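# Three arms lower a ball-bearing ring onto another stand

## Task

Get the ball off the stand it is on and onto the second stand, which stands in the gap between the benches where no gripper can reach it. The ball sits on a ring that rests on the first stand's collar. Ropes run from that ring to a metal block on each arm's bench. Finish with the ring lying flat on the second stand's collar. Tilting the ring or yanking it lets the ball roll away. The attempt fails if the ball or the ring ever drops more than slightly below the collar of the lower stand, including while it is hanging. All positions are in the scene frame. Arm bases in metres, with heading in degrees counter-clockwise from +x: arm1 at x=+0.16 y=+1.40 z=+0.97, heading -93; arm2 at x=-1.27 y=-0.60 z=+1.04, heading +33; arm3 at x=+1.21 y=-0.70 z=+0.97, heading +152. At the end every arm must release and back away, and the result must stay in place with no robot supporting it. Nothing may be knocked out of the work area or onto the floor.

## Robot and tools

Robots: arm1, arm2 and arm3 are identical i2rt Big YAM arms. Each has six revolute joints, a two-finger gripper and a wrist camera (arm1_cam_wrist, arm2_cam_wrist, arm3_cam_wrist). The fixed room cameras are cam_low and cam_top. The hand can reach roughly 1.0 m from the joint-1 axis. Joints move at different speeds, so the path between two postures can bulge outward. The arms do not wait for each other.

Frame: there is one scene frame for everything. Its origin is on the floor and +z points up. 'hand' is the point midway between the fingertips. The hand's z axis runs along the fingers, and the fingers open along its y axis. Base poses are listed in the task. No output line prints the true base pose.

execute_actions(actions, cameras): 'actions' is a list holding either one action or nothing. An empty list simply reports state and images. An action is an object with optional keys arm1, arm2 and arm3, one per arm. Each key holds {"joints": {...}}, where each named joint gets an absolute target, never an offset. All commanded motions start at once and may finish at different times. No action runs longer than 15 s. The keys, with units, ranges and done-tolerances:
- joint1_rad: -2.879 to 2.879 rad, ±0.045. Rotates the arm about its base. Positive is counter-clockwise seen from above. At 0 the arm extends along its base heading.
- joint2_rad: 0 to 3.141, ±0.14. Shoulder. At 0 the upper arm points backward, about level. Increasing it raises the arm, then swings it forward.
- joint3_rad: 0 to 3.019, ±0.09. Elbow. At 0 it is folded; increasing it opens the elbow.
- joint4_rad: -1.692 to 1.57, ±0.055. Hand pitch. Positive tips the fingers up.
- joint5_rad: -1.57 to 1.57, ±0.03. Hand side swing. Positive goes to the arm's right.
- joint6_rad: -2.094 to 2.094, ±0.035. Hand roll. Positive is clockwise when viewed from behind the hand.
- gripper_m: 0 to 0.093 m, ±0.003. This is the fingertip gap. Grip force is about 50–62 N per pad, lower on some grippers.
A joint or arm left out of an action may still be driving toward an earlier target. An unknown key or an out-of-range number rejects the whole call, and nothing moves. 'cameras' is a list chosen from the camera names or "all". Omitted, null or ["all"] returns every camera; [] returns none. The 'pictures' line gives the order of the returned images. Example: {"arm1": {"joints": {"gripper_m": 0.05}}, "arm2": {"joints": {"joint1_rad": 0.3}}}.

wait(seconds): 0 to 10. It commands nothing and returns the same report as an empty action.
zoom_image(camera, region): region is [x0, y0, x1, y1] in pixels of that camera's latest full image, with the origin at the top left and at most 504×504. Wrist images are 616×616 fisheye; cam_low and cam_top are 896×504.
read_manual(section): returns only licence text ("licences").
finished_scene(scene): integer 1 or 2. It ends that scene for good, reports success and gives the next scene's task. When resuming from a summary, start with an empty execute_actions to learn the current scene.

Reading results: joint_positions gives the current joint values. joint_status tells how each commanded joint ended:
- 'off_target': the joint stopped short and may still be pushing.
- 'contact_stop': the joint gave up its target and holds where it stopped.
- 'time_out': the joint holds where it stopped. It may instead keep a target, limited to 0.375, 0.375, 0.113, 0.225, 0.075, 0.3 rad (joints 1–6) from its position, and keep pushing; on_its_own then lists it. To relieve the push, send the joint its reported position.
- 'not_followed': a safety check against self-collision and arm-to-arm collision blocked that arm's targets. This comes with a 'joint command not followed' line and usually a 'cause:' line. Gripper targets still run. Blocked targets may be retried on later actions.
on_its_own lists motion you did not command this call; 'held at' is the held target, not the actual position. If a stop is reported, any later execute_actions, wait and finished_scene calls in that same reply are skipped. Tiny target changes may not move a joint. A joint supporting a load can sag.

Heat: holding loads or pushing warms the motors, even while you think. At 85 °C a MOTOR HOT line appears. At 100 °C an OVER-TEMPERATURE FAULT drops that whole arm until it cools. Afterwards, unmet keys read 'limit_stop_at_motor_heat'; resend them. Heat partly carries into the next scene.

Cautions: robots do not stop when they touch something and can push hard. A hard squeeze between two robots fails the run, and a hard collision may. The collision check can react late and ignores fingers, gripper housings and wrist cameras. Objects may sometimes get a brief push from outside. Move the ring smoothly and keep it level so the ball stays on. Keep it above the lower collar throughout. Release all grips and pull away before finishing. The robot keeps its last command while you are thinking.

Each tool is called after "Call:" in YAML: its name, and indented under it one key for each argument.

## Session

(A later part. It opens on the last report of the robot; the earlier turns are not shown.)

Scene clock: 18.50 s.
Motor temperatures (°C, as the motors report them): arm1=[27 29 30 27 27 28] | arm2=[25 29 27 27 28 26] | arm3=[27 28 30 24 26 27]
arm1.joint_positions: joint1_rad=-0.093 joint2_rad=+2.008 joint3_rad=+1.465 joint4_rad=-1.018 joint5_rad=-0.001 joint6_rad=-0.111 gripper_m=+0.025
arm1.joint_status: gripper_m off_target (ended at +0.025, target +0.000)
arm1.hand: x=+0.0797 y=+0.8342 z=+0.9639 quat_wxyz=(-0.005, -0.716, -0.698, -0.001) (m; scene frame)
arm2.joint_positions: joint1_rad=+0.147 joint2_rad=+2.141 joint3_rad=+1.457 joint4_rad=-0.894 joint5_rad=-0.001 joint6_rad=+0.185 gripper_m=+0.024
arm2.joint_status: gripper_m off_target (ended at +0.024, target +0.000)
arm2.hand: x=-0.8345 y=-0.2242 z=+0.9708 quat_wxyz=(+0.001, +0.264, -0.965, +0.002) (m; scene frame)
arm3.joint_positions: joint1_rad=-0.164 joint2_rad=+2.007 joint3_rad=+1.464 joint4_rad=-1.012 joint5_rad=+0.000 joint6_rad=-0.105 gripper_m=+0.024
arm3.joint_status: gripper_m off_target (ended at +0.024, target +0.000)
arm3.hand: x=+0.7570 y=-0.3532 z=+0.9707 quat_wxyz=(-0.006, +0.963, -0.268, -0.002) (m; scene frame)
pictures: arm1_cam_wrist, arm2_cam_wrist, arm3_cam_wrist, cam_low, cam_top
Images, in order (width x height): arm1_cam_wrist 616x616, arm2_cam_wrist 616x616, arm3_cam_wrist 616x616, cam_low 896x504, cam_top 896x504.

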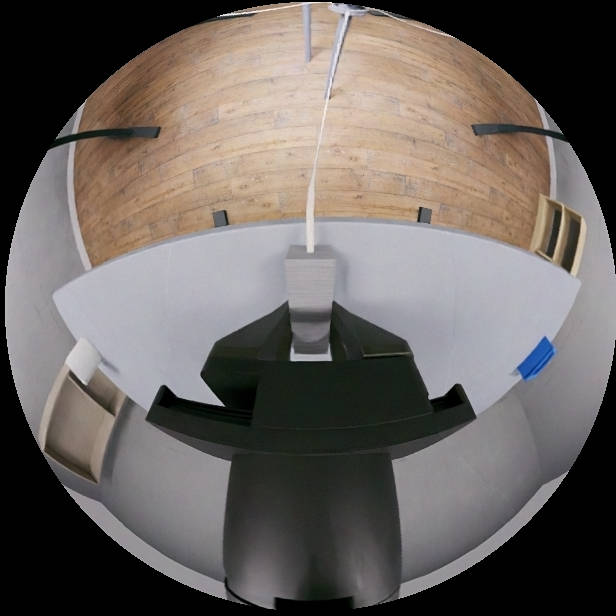

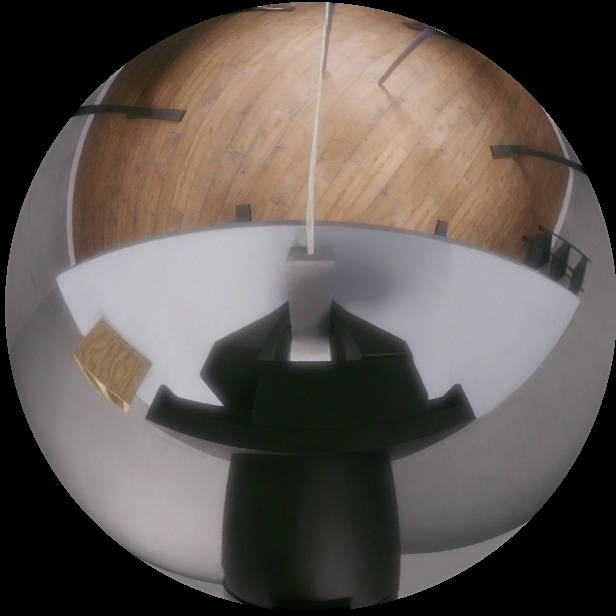

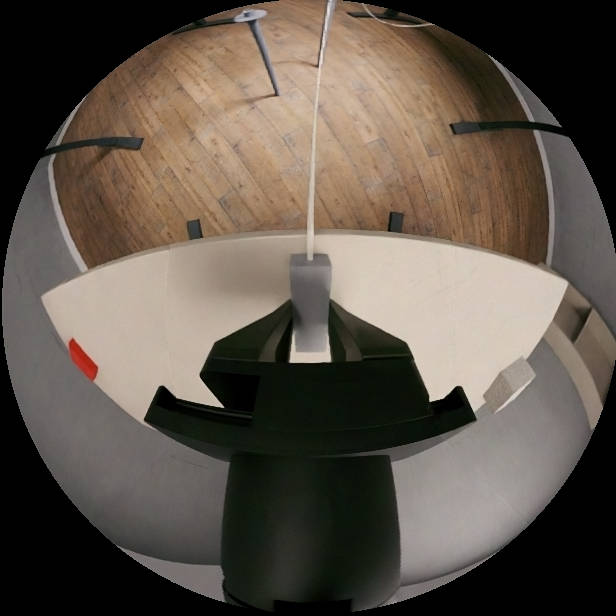

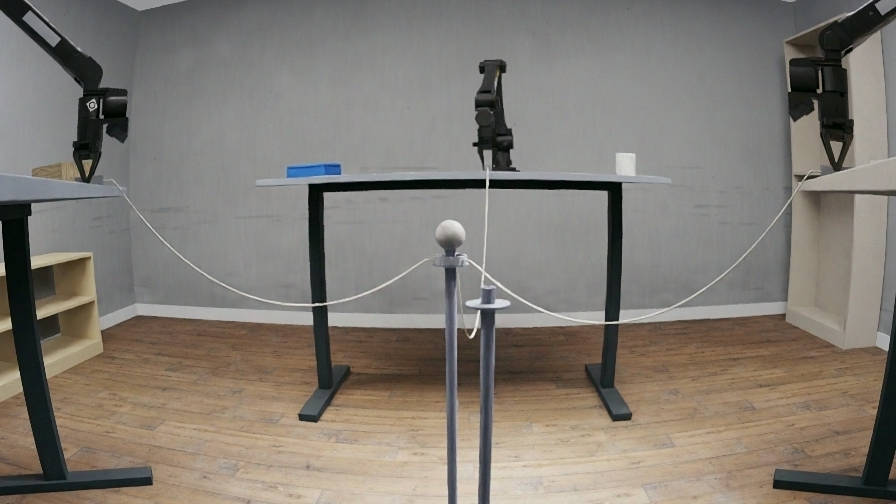

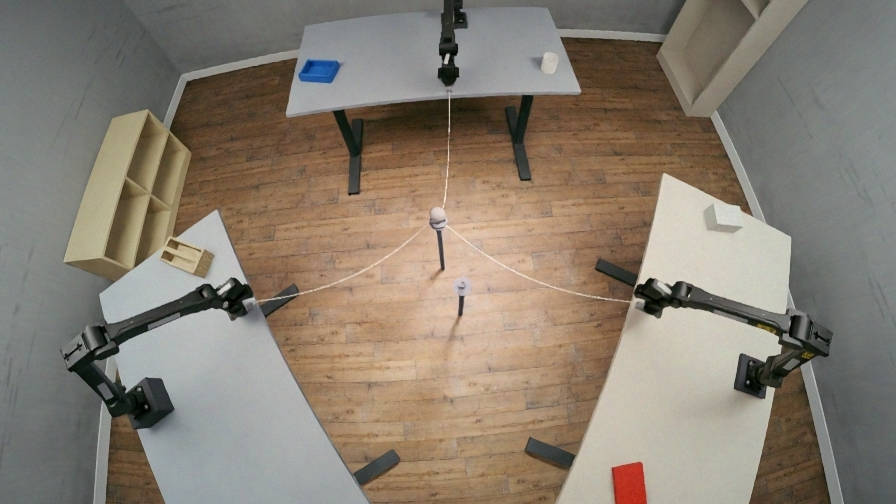

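Call:
execute_actions:
  actions:
    - {"arm1":{"joints":{"joint1_rad":-0.25,"joint2_rad":1.4,"joint3_rad":1.1,"joint4_rad":-1.1}},"arm2":{"joints":{"joint1_rad":0.06,"joint2_rad":1.68,"joint3_rad":1.26,"joint4_rad":-0.86}},"arm3":{"joints":{"joint1_rad":-0.32,"joint2_rad":1.70,"joint3_rad":1.51,"joint4_rad":-1.09}}}
  cameras: ["cam_low"]

Call:
execute_actions:
  actions:
    - {"arm1":{"joints":{"joint1_rad":-0.41,"joint2_rad":1.0,"joint3_rad":0.83,"joint4_rad":-1.14,"joint6_rad":-0.4}}}

Scene clock: 23.60 s.
Motor temperatures (°C, as the motors report them): arm1=[27 29 30 27 27 28] | arm2=[25 29 27 27 28 26] | arm3=[27 29 31 24 26 27]
arm1.joint_positions: joint1_rad=-0.262 joint2_rad=+1.394 joint3_rad=+1.102 joint4_rad=-1.097 joint5_rad=+0.002 joint6_rad=-0.112 gripper_m=+0.025
arm1.joint_status: all done
arm1.hand: x=+0.0255 y=+0.9896 z=+1.1257 quat_wxyz=(-0.049, -0.770, -0.632, +0.072) (m; scene frame)
arm2.joint_positions: joint1_rad=+0.056 joint2_rad=+1.681 joint3_rad=+1.250 joint4_rad=-0.867 joint5_rad=+0.001 joint6_rad=+0.185 gripper_m=+0.024
arm2.joint_status: all done
arm2.hand: x=-0.8298 y=-0.2847 z=+1.1486 quat_wxyz=(-0.128, +0.218, -0.966, -0.053) (m; scene frame)
arm3.joint_positions: joint1_rad=-0.317 joint2_rad=+1.697 joint3_rad=+1.495 joint4_rad=-1.079 joint5_rad=+0.001 joint6_rad=-0.105 gripper_m=+0.024
arm3.joint_status: all done
arm3.hand: x=+0.8085 y=-0.2825 z=+1.1550 quat_wxyz=(-0.067, +0.931, -0.337, -0.125) (m; scene frame)
pictures: cam_low
Images, in order (width x height): cam_low 896x504.

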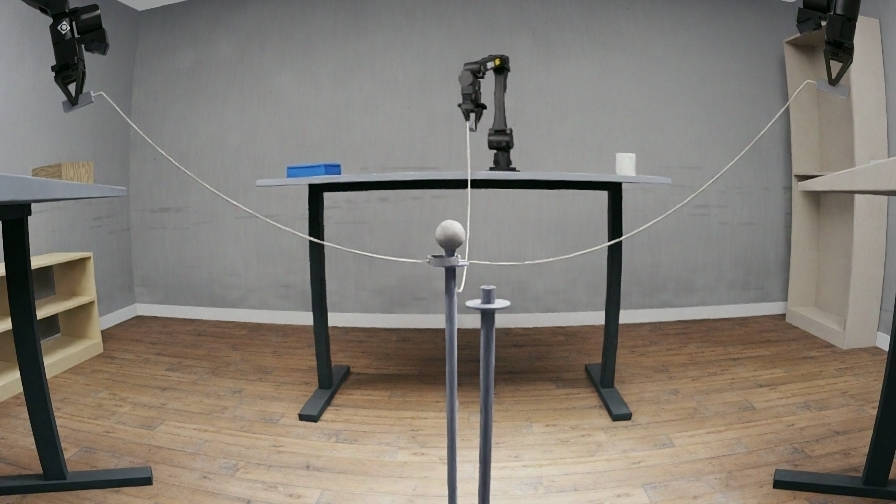

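Scene clock: 24.90 s.
Motor temperatures (°C, as the motors report them): arm1=[27 29 30 27 27 28] | arm2=[25 29 28 27 28 26] | arm3=[27 29 31 24 26 27]
arm1.joint_positions: joint1_rad=-0.414 joint2_rad=+0.995 joint3_rad=+0.830 joint4_rad=-1.140 joint5_rad=+0.001 joint6_rad=-0.390 gripper_m=+0.025
arm1.joint_status: all done
arm1.hand: x=+0.0170 y=+1.1200 z=+1.1482 quat_wxyz=(-0.048, -0.725, -0.676, +0.119) (m; scene frame)
arm2.joint_positions: joint1_rad=+0.056 joint2_rad=+1.681 joint3_rad=+1.250 joint4_rad=-0.867 joint5_rad=+0.001 joint6_rad=+0.185 gripper_m=+0.024
arm2.joint_status: not commanded
arm2.hand: x=-0.8298 y=-0.2847 z=+1.1486 quat_wxyz=(-0.128, +0.218, -0.966, -0.053) (m; scene frame)
arm3.joint_positions: joint1_rad=-0.317 joint2_rad=+1.697 joint3_rad=+1.495 joint4_rad=-1.079 joint5_rad=+0.001 joint6_rad=-0.105 gripper_m=+0.024
arm3.joint_status: not commanded
arm3.hand: x=+0.8085 y=-0.2825 z=+1.1550 quat_wxyz=(-0.067, +0.931, -0.337, -0.125) (m; scene frame)
pictures: arm1_cam_wrist, arm2_cam_wrist, arm3_cam_wrist, cam_low, cam_top
Images, in order (width x height): arm1_cam_wrist 616x616, arm2_cam_wrist 616x616, arm3_cam_wrist 616x616, cam_low 896x504, cam_top 896x504.

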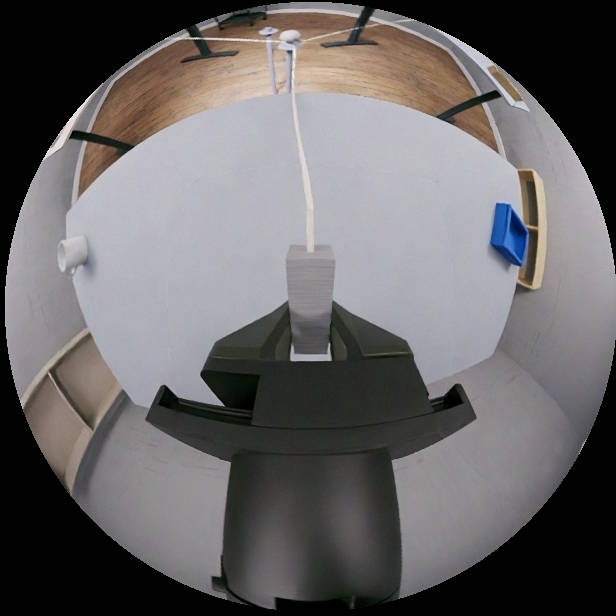

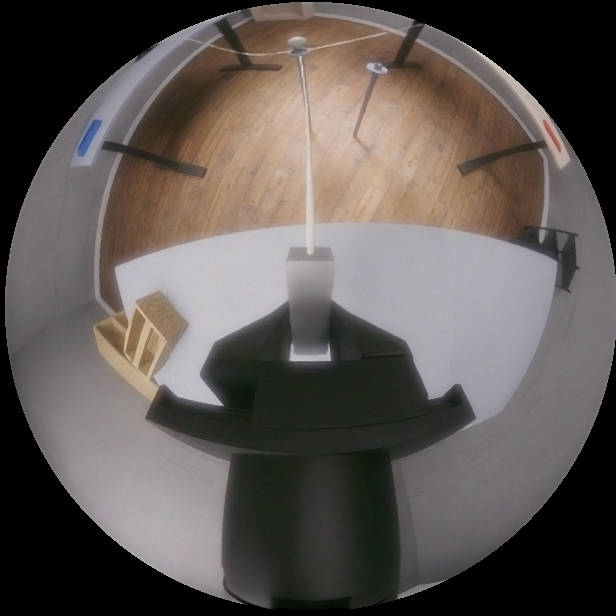

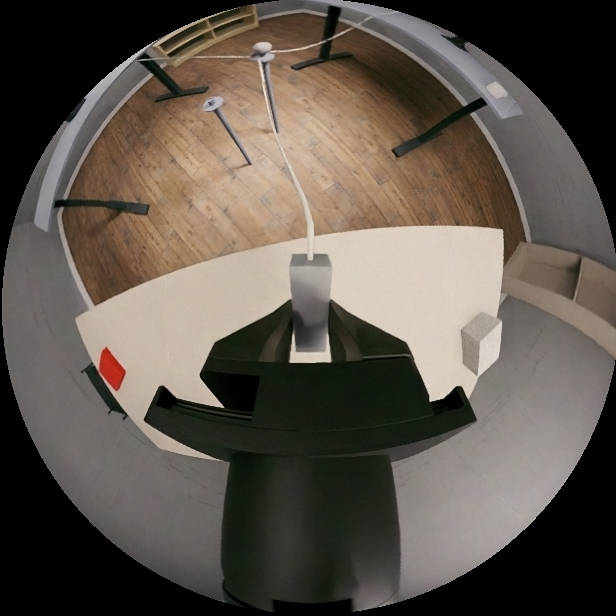

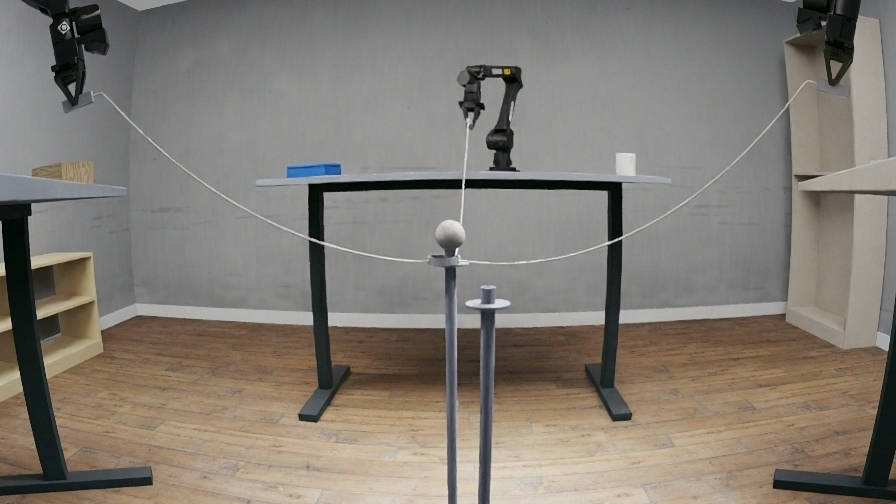

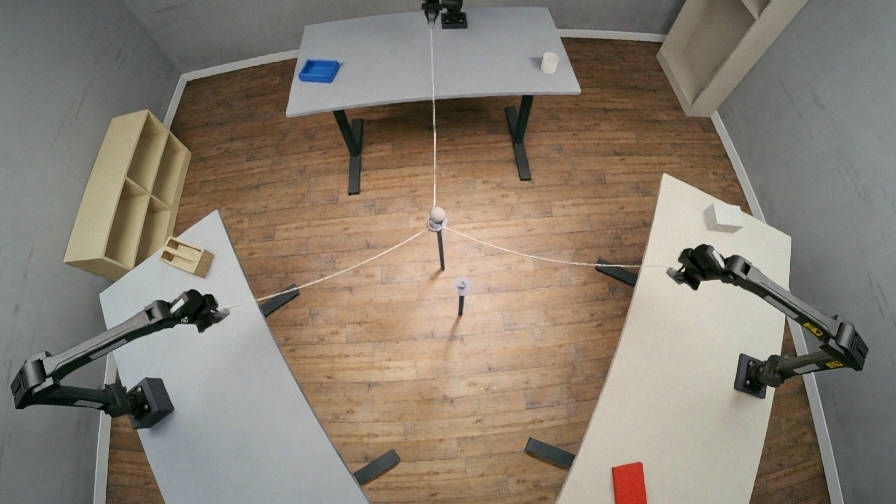

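Call:
execute_actions:
  actions:
    - {"arm1":{"joints":{"joint2_rad":0.96,"joint3_rad":1.0,"joint4_rad":-1.317}},"arm2":{"joints":{"joint2_rad":1.64,"joint3_rad":1.42,"joint4_rad":-1.05}},"arm3":{"joints":{"joint2_rad":1.67,"joint3_rad":1.665,"joint4_rad":-1.27,"joint6_rad":-0.3}}}
  cameras: ["cam_low","cam_top","arm2_cam_wrist"]

Scene clock: 28.07 s.
Motor temperatures (°C, as the motors report them): arm1=[27 29 30 27 27 28] | arm2=[25 29 28 27 28 26] | arm3=[27 29 32 24 26 27]
arm1.joint_positions: joint1_rad=-0.414 joint2_rad=+0.965 joint3_rad=+0.948 joint4_rad=-1.311 joint5_rad=+0.001 joint6_rad=-0.391 gripper_m=+0.025
arm1.joint_status: all done
arm1.hand: x=+0.0214 y=+1.1297 z=+1.1983 quat_wxyz=(-0.044, -0.726, -0.678, +0.109) (m; scene frame)
arm2.joint_positions: joint1_rad=+0.056 joint2_rad=+1.647 joint3_rad=+1.367 joint4_rad=-1.032 joint5_rad=+0.001 joint6_rad=+0.185 gripper_m=+0.024
arm2.joint_status: all done
arm2.hand: x=-0.8271 y=-0.2824 z=+1.2051 quat_wxyz=(-0.121, +0.218, -0.967, -0.050) (m; scene frame)
arm3.joint_positions: joint1_rad=-0.317 joint2_rad=+1.667 joint3_rad=+1.623 joint4_rad=-1.258 joint5_rad=+0.001 joint6_rad=-0.283 gripper_m=+0.024
arm3.joint_status: all done
arm3.hand: x=+0.8137 y=-0.2888 z=+1.2168 quat_wxyz=(-0.073, +0.959, -0.253, -0.109) (m; scene frame)
pictures: arm2_cam_wrist, cam_low, cam_top
Images, in order (width x height): arm2_cam_wrist 616x616, cam_low 896x504, cam_top 896x504.

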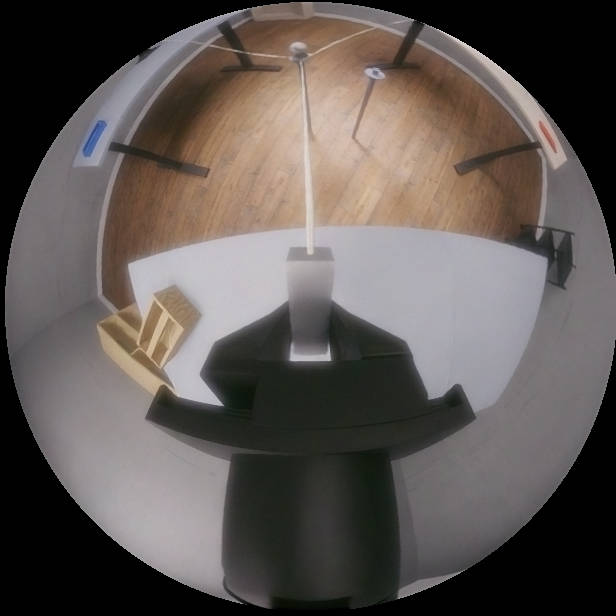

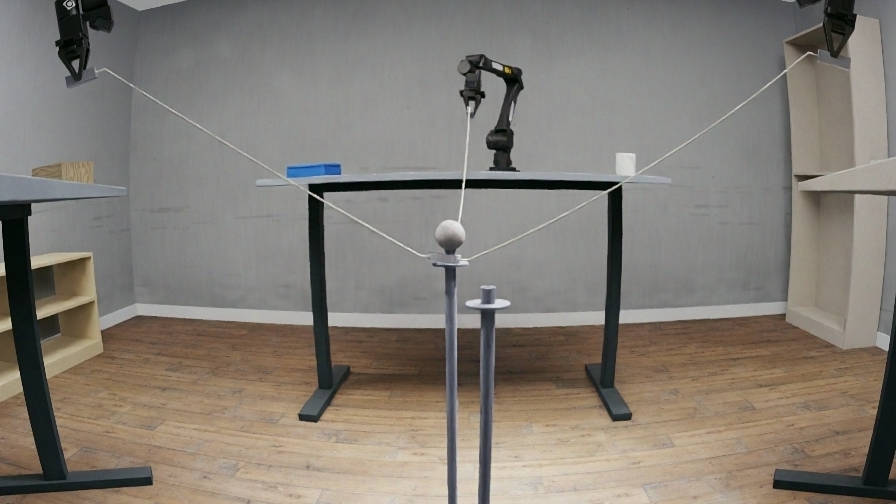

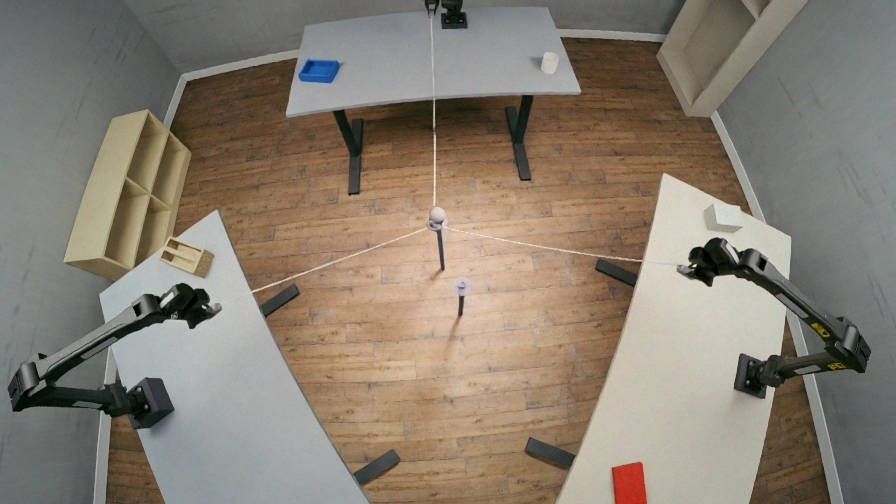

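Call:
execute_actions:
  actions:
    - {"arm1":{"joints":{"joint3_rad":1.04,"joint4_rad":-1.357}},"arm2":{"joints":{"joint3_rad":1.46,"joint4_rad":-1.0}},"arm3":{"joints":{"joint3_rad":1.705,"joint4_rad":-1.35}}}
  cameras: ["cam_low","cam_top","arm2_cam_wrist"]

Call:
zoom_image:
  camera: "cam_top"
  region: [380, 180, 520, 320]

Scene clock: 30.30 s.
Motor temperatures (°C, as the motors report them): arm1=[27 29 31 27 27 28] | arm2=[25 29 29 27 28 26] | arm3=[27 29 32 24 26 27]
arm1.joint_positions: joint1_rad=-0.414 joint2_rad=+0.965 joint3_rad=+0.974 joint4_rad=-1.351 joint5_rad=+0.001 joint6_rad=-0.391 gripper_m=+0.025
arm1.joint_status: all done
arm1.hand: x=+0.0228 y=+1.1325 z=+1.2076 quat_wxyz=(-0.041, -0.726, -0.678, +0.102) (m; scene frame)
arm2.joint_positions: joint1_rad=+0.056 joint2_rad=+1.647 joint3_rad=+1.393 joint4_rad=-1.014 joint5_rad=+0.001 joint6_rad=+0.185 gripper_m=+0.024
arm2.joint_status: all done
arm2.hand: x=-0.8164 y=-0.2746 z=+1.2180 quat_wxyz=(-0.141, +0.217, -0.964, -0.058) (m; scene frame)
arm3.joint_positions: joint1_rad=-0.317 joint2_rad=+1.667 joint3_rad=+1.656 joint4_rad=-1.334 joint5_rad=+0.001 joint6_rad=-0.284 gripper_m=+0.024
arm3.joint_status: all done
arm3.hand: x=+0.8206 y=-0.2960 z=+1.2268 quat_wxyz=(-0.061, +0.961, -0.253, -0.091) (m; scene frame)
pictures: arm2_cam_wrist, cam_low, cam_top
Images, in order (width x height): arm2_cam_wrist 616x616, cam_low 896x504, cam_top 896x504.

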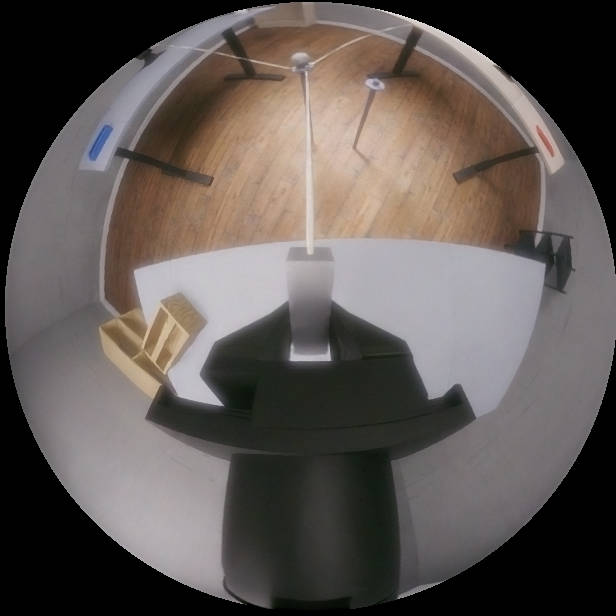

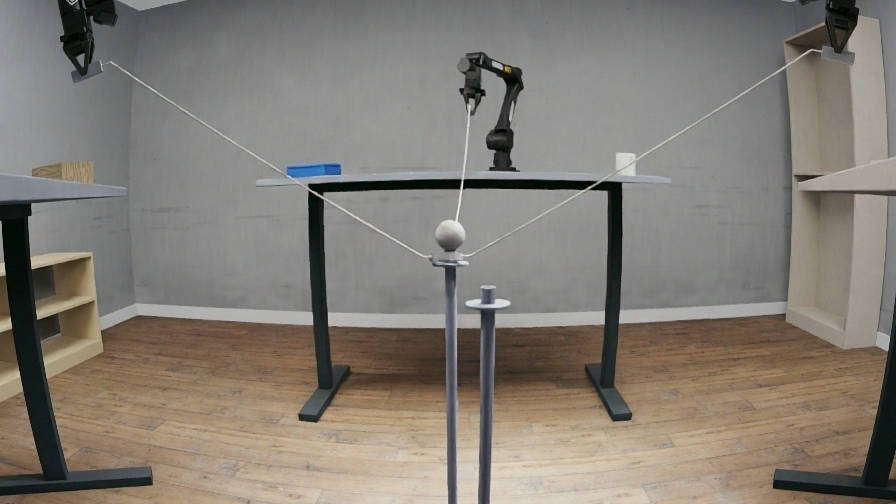

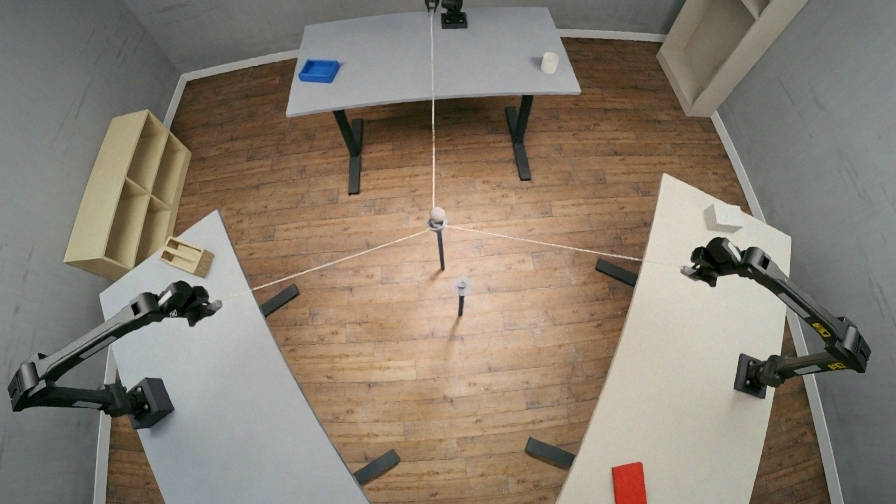

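Region (380, 180, 520, 320) of cam_top's 896x504 image, scaled by 3.600, with more detail than that image has.

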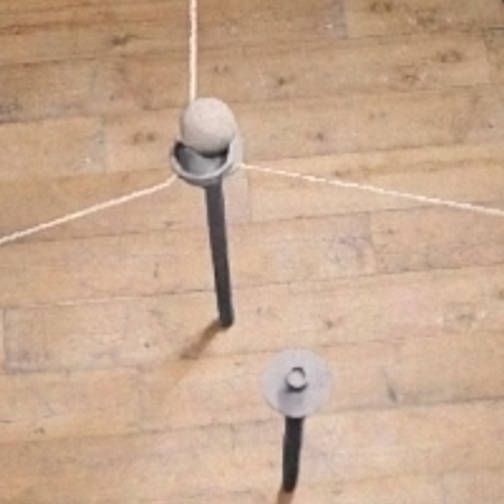

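Call:
execute_actions:
  actions:
    - {"arm1":{"joints":{"joint3_rad":1.12,"joint4_rad":-1.44}},"arm2":{"joints":{"joint3_rad":1.52,"joint4_rad":-1.09}},"arm3":{"joints":{"joint3_rad":1.765,"joint4_rad":-1.41}}}
  cameras: ["cam_low","cam_top","arm2_cam_wrist"]

Call:
zoom_image:
  camera: "cam_top"
  region: [380, 180, 520, 320]

Scene clock: 32.50 s.
Motor temperatures (°C, as the motors report them): arm1=[27 29 32 27 27 28] | arm2=[25 29 30 27 28 26] | arm3=[27 29 33 24 26 27]
arm1.joint_positions: joint1_rad=-0.414 joint2_rad=+0.965 joint3_rad=+1.064 joint4_rad=-1.434 joint5_rad=+0.001 joint6_rad=-0.391 gripper_m=+0.025
arm1.joint_status: all done
arm1.hand: x=+0.0226 y=+1.1326 z=+1.2422 quat_wxyz=(-0.043, -0.726, -0.678, +0.106) (m; scene frame)
arm2.joint_positions: joint1_rad=+0.056 joint2_rad=+1.647 joint3_rad=+1.457 joint4_rad=-1.072 joint5_rad=+0.001 joint6_rad=+0.185 gripper_m=+0.024
arm2.joint_status: all done
arm2.hand: x=-0.8112 y=-0.2707 z=+1.2418 quat_wxyz=(-0.144, +0.217, -0.964, -0.059) (m; scene frame)
arm3.joint_positions: joint1_rad=-0.317 joint2_rad=+1.669 joint3_rad=+1.720 joint4_rad=-1.392 joint5_rad=+0.001 joint6_rad=-0.284 gripper_m=+0.024
arm3.joint_status: all done
arm3.hand: x=+0.8195 y=-0.2953 z=+1.2506 quat_wxyz=(-0.063, +0.961, -0.253, -0.093) (m; scene frame)
pictures: arm2_cam_wrist, cam_low, cam_top
Images, in order (width x height): arm2_cam_wrist 616x616, cam_low 896x504, cam_top 896x504.

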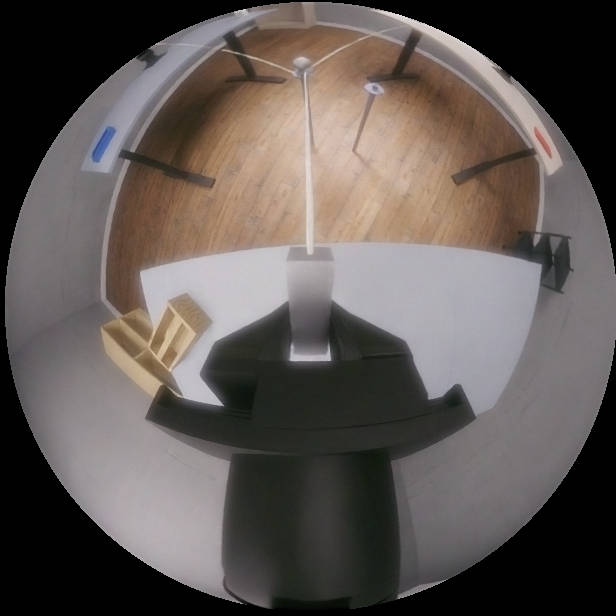

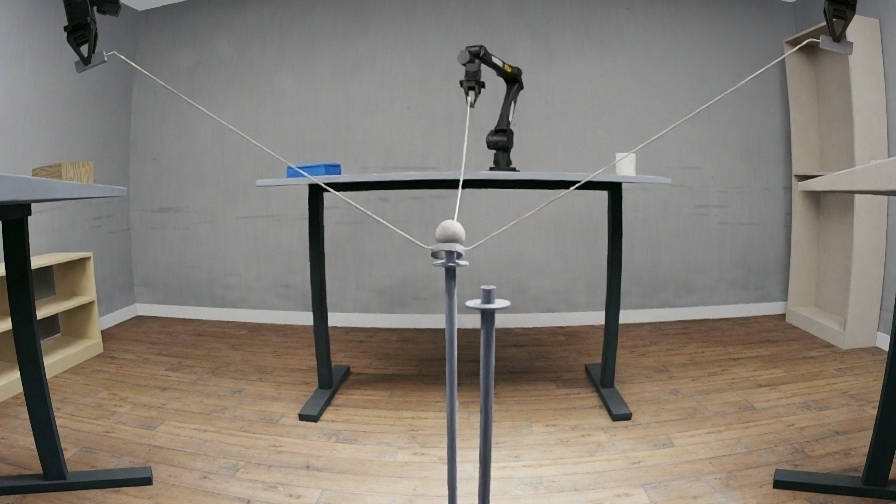

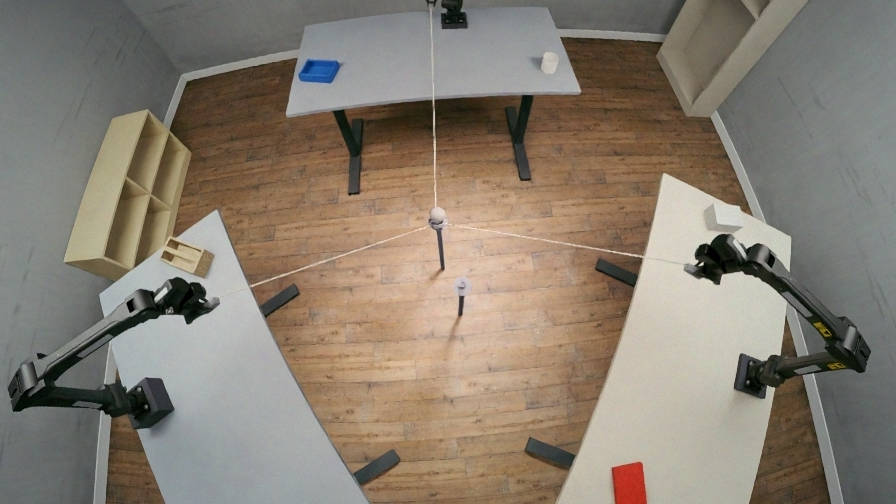

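Region (380, 180, 520, 320) of cam_top's 896x504 image, scaled by 3.600, with more detail than that image has.

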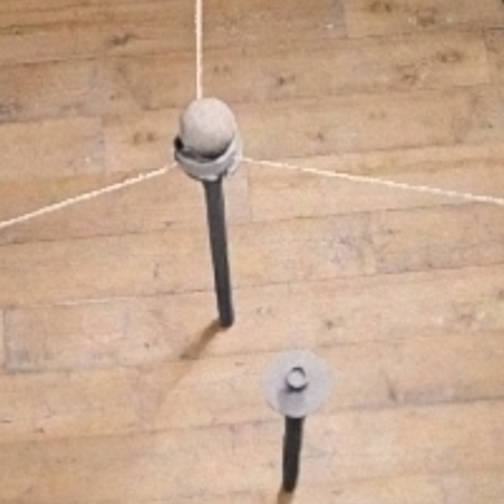

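Call:
execute_actions:
  actions:
    - {"arm1":{"joints":{"joint3_rad":1.15,"joint4_rad":-1.54}},"arm2":{"joints":{"joint4_rad":-1.02}},"arm3":{"joints":{"joint4_rad":-1.36}}}
  cameras: ["cam_low","cam_top"]

Call:
zoom_image:
  camera: "cam_low"
  region: [380, 190, 540, 330]

Scene clock: 34.57 s.
Motor temperatures (°C, as the motors report them): arm1=[27 29 32 27 27 28] | arm2=[25 29 30 27 28 26] | arm3=[27 29 33 24 26 27]
arm1.joint_positions: joint1_rad=-0.414 joint2_rad=+0.965 joint3_rad=+1.082 joint4_rad=-1.531 joint5_rad=+0.001 joint6_rad=-0.391 gripper_m=+0.025
arm1.joint_status: all done
arm1.hand: x=+0.0313 y=+1.1503 z=+1.2455 quat_wxyz=(-0.029, -0.729, -0.681, +0.069) (m; scene frame)
arm2.joint_positions: joint1_rad=+0.056 joint2_rad=+1.647 joint3_rad=+1.457 joint4_rad=-1.037 joint5_rad=+0.001 joint6_rad=+0.185 gripper_m=+0.024
arm2.joint_status: all done
arm2.hand: x=-0.8046 y=-0.2659 z=+1.2446 quat_wxyz=(-0.159, +0.217, -0.961, -0.066) (m; scene frame)
arm3.joint_positions: joint1_rad=-0.317 joint2_rad=+1.669 joint3_rad=+1.720 joint4_rad=-1.372 joint5_rad=+0.001 joint6_rad=-0.284 gripper_m=+0.024
arm3.joint_status: all done
arm3.hand: x=+0.8162 y=-0.2919 z=+1.2517 quat_wxyz=(-0.068, +0.960, -0.253, -0.101) (m; scene frame)
pictures: cam_low, cam_top
Images, in order (width x height): cam_low 896x504, cam_top 896x504.

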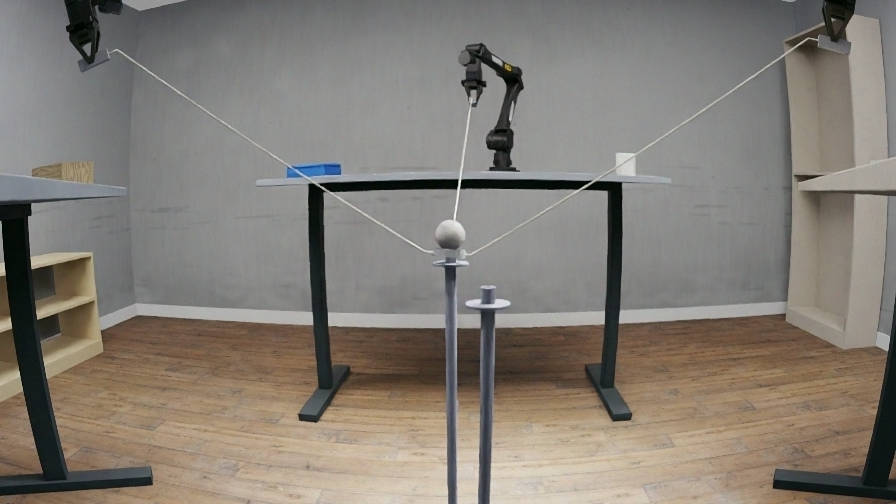

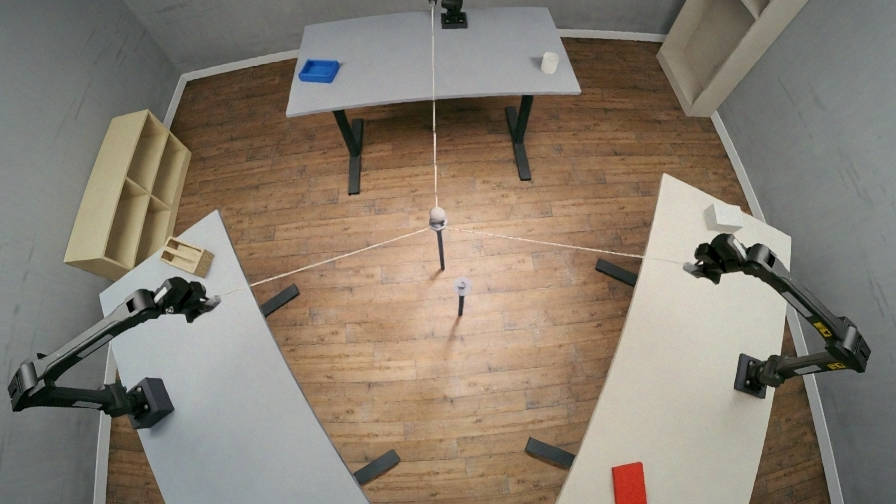

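Region (380, 190, 540, 330) of cam_low's 896x504 image, scaled by 3.150, with more detail than that image has; it fills the top 441 rows of this view, and the rest is white.

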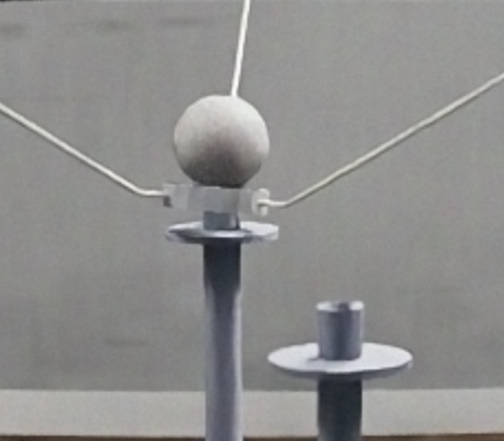

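Level. Raise in steps.

Call:
execute_actions:
  actions:
    - {"arm1":{"joints":{"joint3_rad":1.22,"joint4_rad":-1.6}},"arm2":{"joints":{"joint3_rad":1.59,"joint4_rad":-1.135}},"arm3":{"joints":{"joint3_rad":1.835,"joint4_rad":-1.455}}}
  cameras: ["cam_low"]

Call:
zoom_image:
  camera: "cam_low"
  region: [380, 190, 540, 330]

Scene clock: 36.80 s.
Motor temperatures (°C, as the motors report them): arm1=[27 29 33 27 27 28] | arm2=[25 29 31 27 28 26] | arm3=[27 29 34 24 26 27]
arm1.joint_positions: joint1_rad=-0.414 joint2_rad=+0.966 joint3_rad=+1.161 joint4_rad=-1.588 joint5_rad=+0.001 joint6_rad=-0.391 gripper_m=+0.025
arm1.joint_status: all done
arm1.hand: x=+0.0307 y=+1.1495 z=+1.2761 quat_wxyz=(-0.032, -0.728, -0.680, +0.079) (m; scene frame)
arm2.joint_positions: joint1_rad=+0.056 joint2_rad=+1.648 joint3_rad=+1.525 joint4_rad=-1.119 joint5_rad=+0.001 joint6_rad=+0.185 gripper_m=+0.024
arm2.joint_status: all done
arm2.hand: x=-0.8040 y=-0.2653 z=+1.2687 quat_wxyz=(-0.153, +0.217, -0.962, -0.063) (m; scene frame)
arm3.joint_positions: joint1_rad=-0.317 joint2_rad=+1.672 joint3_rad=+1.791 joint4_rad=-1.439 joint5_rad=+0.001 joint6_rad=-0.284 gripper_m=+0.024
arm3.joint_status: all done
arm3.hand: x=+0.8165 y=-0.2925 z=+1.2772 quat_wxyz=(-0.068, +0.960, -0.253, -0.102) (m; scene frame)
pictures: cam_low
Images, in order (width x height): cam_low 896x504.

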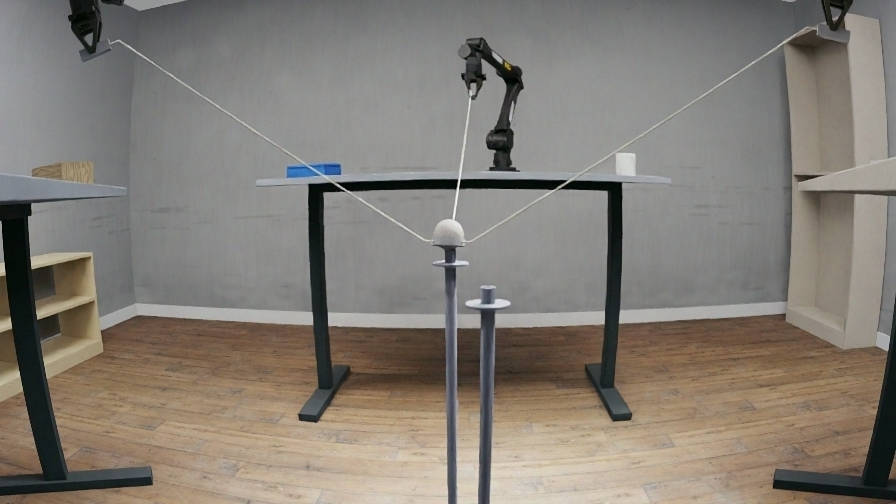

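Region (380, 190, 540, 330) of cam_low's 896x504 image, scaled by 3.150, with more detail than that image has; it fills the top 441 rows of this view, and the rest is white.

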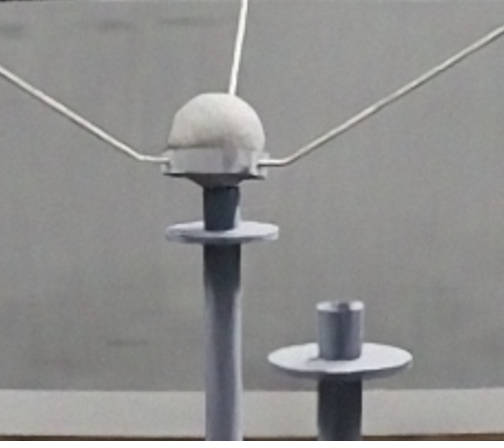

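Call:
execute_actions:
  actions:
    - {"arm1":{"joints":{"joint3_rad":1.32,"joint4_rad":-1.665}},"arm2":{"joints":{"joint3_rad":1.69,"joint4_rad":-1.245}},"arm3":{"joints":{"joint3_rad":1.935,"joint4_rad":-1.53}}}
  cameras: ["cam_low","cam_top"]

Scene clock: 38.57 s.
Motor temperatures (°C, as the motors report them): arm1=[27 29 33 27 27 28] | arm2=[25 29 31 27 28 26] | arm3=[27 29 34 24 26 27]
arm1.joint_positions: joint1_rad=-0.414 joint2_rad=+0.969 joint3_rad=+1.264 joint4_rad=-1.653 joint5_rad=+0.001 joint6_rad=-0.391 gripper_m=+0.025
arm1.joint_status: all done
arm1.hand: x=+0.0302 y=+1.1491 z=+1.3150 quat_wxyz=(-0.038, -0.727, -0.679, +0.095) (m; scene frame)
arm2.joint_positions: joint1_rad=+0.056 joint2_rad=+1.651 joint3_rad=+1.628 joint4_rad=-1.228 joint5_rad=+0.001 joint6_rad=+0.185 gripper_m=+0.024
arm2.joint_status: all done
arm2.hand: x=-0.8027 y=-0.2642 z=+1.3059 quat_wxyz=(-0.149, +0.217, -0.963, -0.062) (m; scene frame)
arm3.joint_positions: joint1_rad=-0.317 joint2_rad=+1.677 joint3_rad=+1.892 joint4_rad=-1.513 joint5_rad=+0.001 joint6_rad=-0.284 gripper_m=+0.024
arm3.joint_status: all done
arm3.hand: x=+0.8153 y=-0.2918 z=+1.3144 quat_wxyz=(-0.074, +0.958, -0.252, -0.111) (m; scene frame)
pictures: cam_low, cam_top
Images, in order (width x height): cam_low 896x504, cam_top 896x504.

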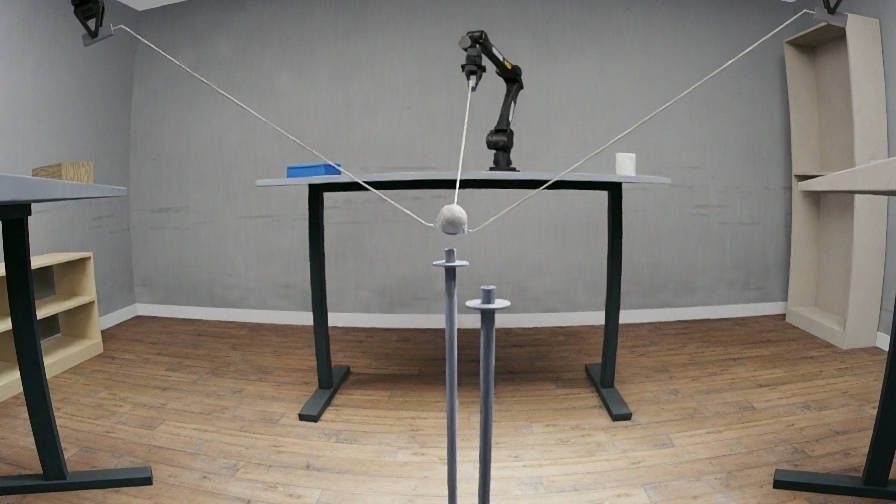

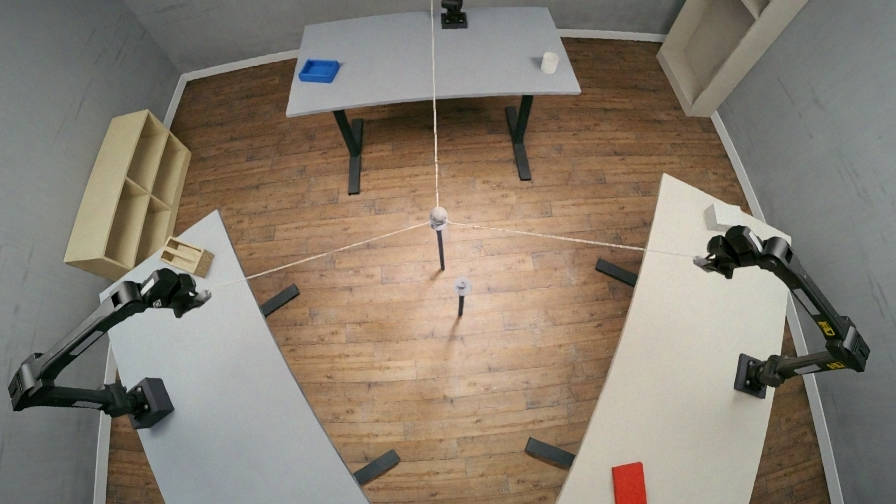

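Call:
execute_actions:
  actions:
    - {"arm1":{"joints":{"joint1_rad":-0.26,"joint2_rad":1.07,"joint4_rad":-1.49,"joint6_rad":-0.25}},"arm2":{"joints":{"joint1_rad":-0.071,"joint2_rad":1.61,"joint3_rad":1.58,"joint4_rad":-1.27,"joint6_rad":0.05}},"arm3":{"joints":{"joint1_rad":-0.253,"joint2_rad":1.485,"joint3_rad":1.665,"joint4_rad":-1.455}}}
  cameras: ["cam_low","cam_top"]

Call:
zoom_image:
  camera: "cam_low"
  region: [380, 190, 540, 330]

Scene clock: 42.03 s.
Motor temperatures (°C, as the motors report them): arm1=[27 28 33 27 27 28] | arm2=[25 29 32 27 28 26] | arm3=[27 29 34 24 26 27]
arm1.joint_positions: joint1_rad=-0.263 joint2_rad=+1.093 joint3_rad=+1.264 joint4_rad=-1.491 joint5_rad=+0.000 joint6_rad=-0.261 gripper_m=+0.025
arm1.joint_status: all done
arm1.hand: x=+0.0504 y=+1.0716 z=+1.2880 quat_wxyz=(-0.062, -0.718, -0.685, +0.105) (m; scene frame)
arm2.joint_positions: joint1_rad=-0.072 joint2_rad=+1.629 joint3_rad=+1.586 joint4_rad=-1.254 joint5_rad=+0.001 joint6_rad=+0.066 gripper_m=+0.024
arm2.joint_status: all done
arm2.hand: x=-0.7797 y=-0.3366 z=+1.2970 quat_wxyz=(-0.134, +0.213, -0.967, -0.037) (m; scene frame)
arm3.joint_positions: joint1_rad=-0.246 joint2_rad=+1.485 joint3_rad=+1.662 joint4_rad=-1.463 joint5_rad=-0.001 joint6_rad=-0.285 gripper_m=+0.024
arm3.joint_status: all done
arm3.hand: x=+0.8367 y=-0.3660 z=+1.3149 quat_wxyz=(-0.071, +0.966, -0.217, -0.119) (m; scene frame)
pictures: cam_low, cam_top
Images, in order (width x height): cam_low 896x504, cam_top 896x504.

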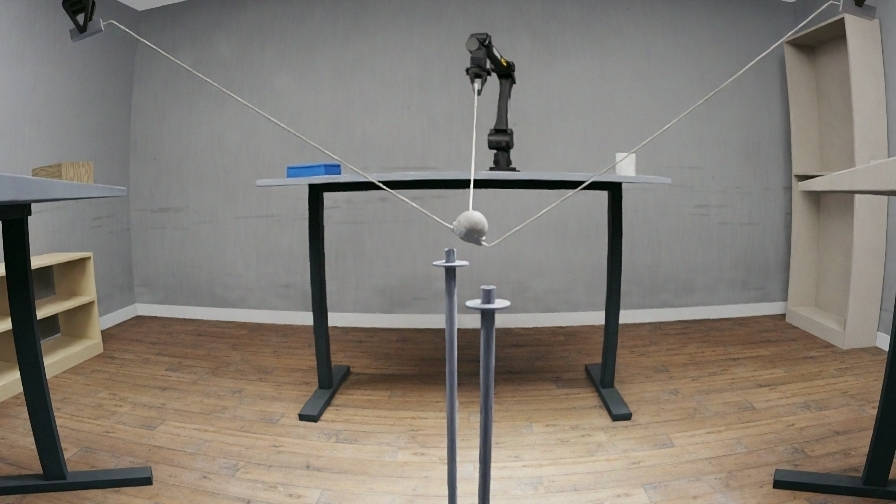

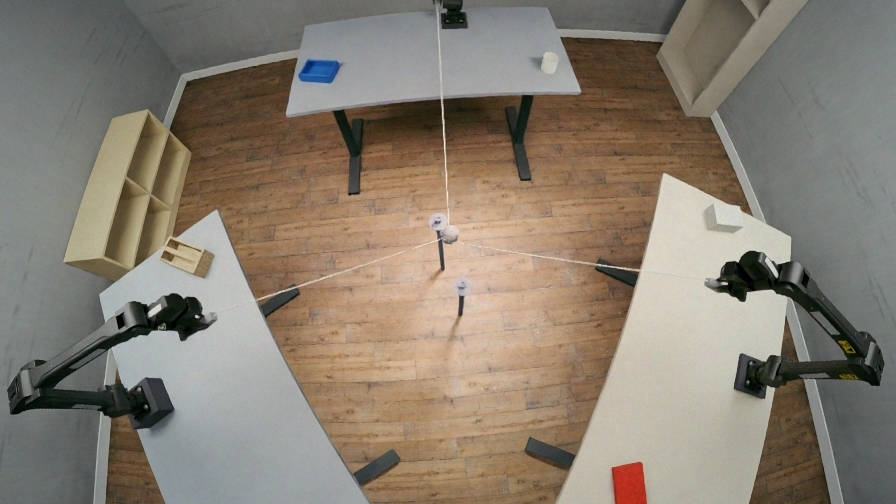

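Region (380, 190, 540, 330) of cam_low's 896x504 image, scaled by 3.150, with more detail than that image has; it fills the top 441 rows of this view, and the rest is white.

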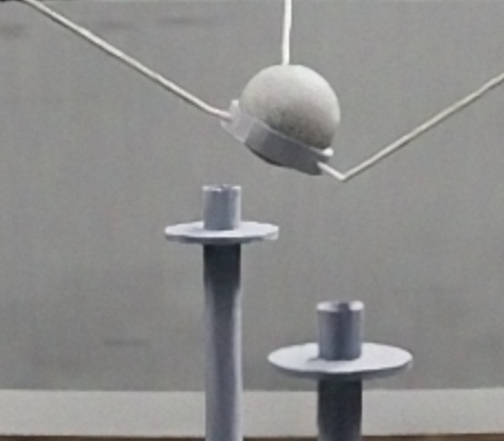

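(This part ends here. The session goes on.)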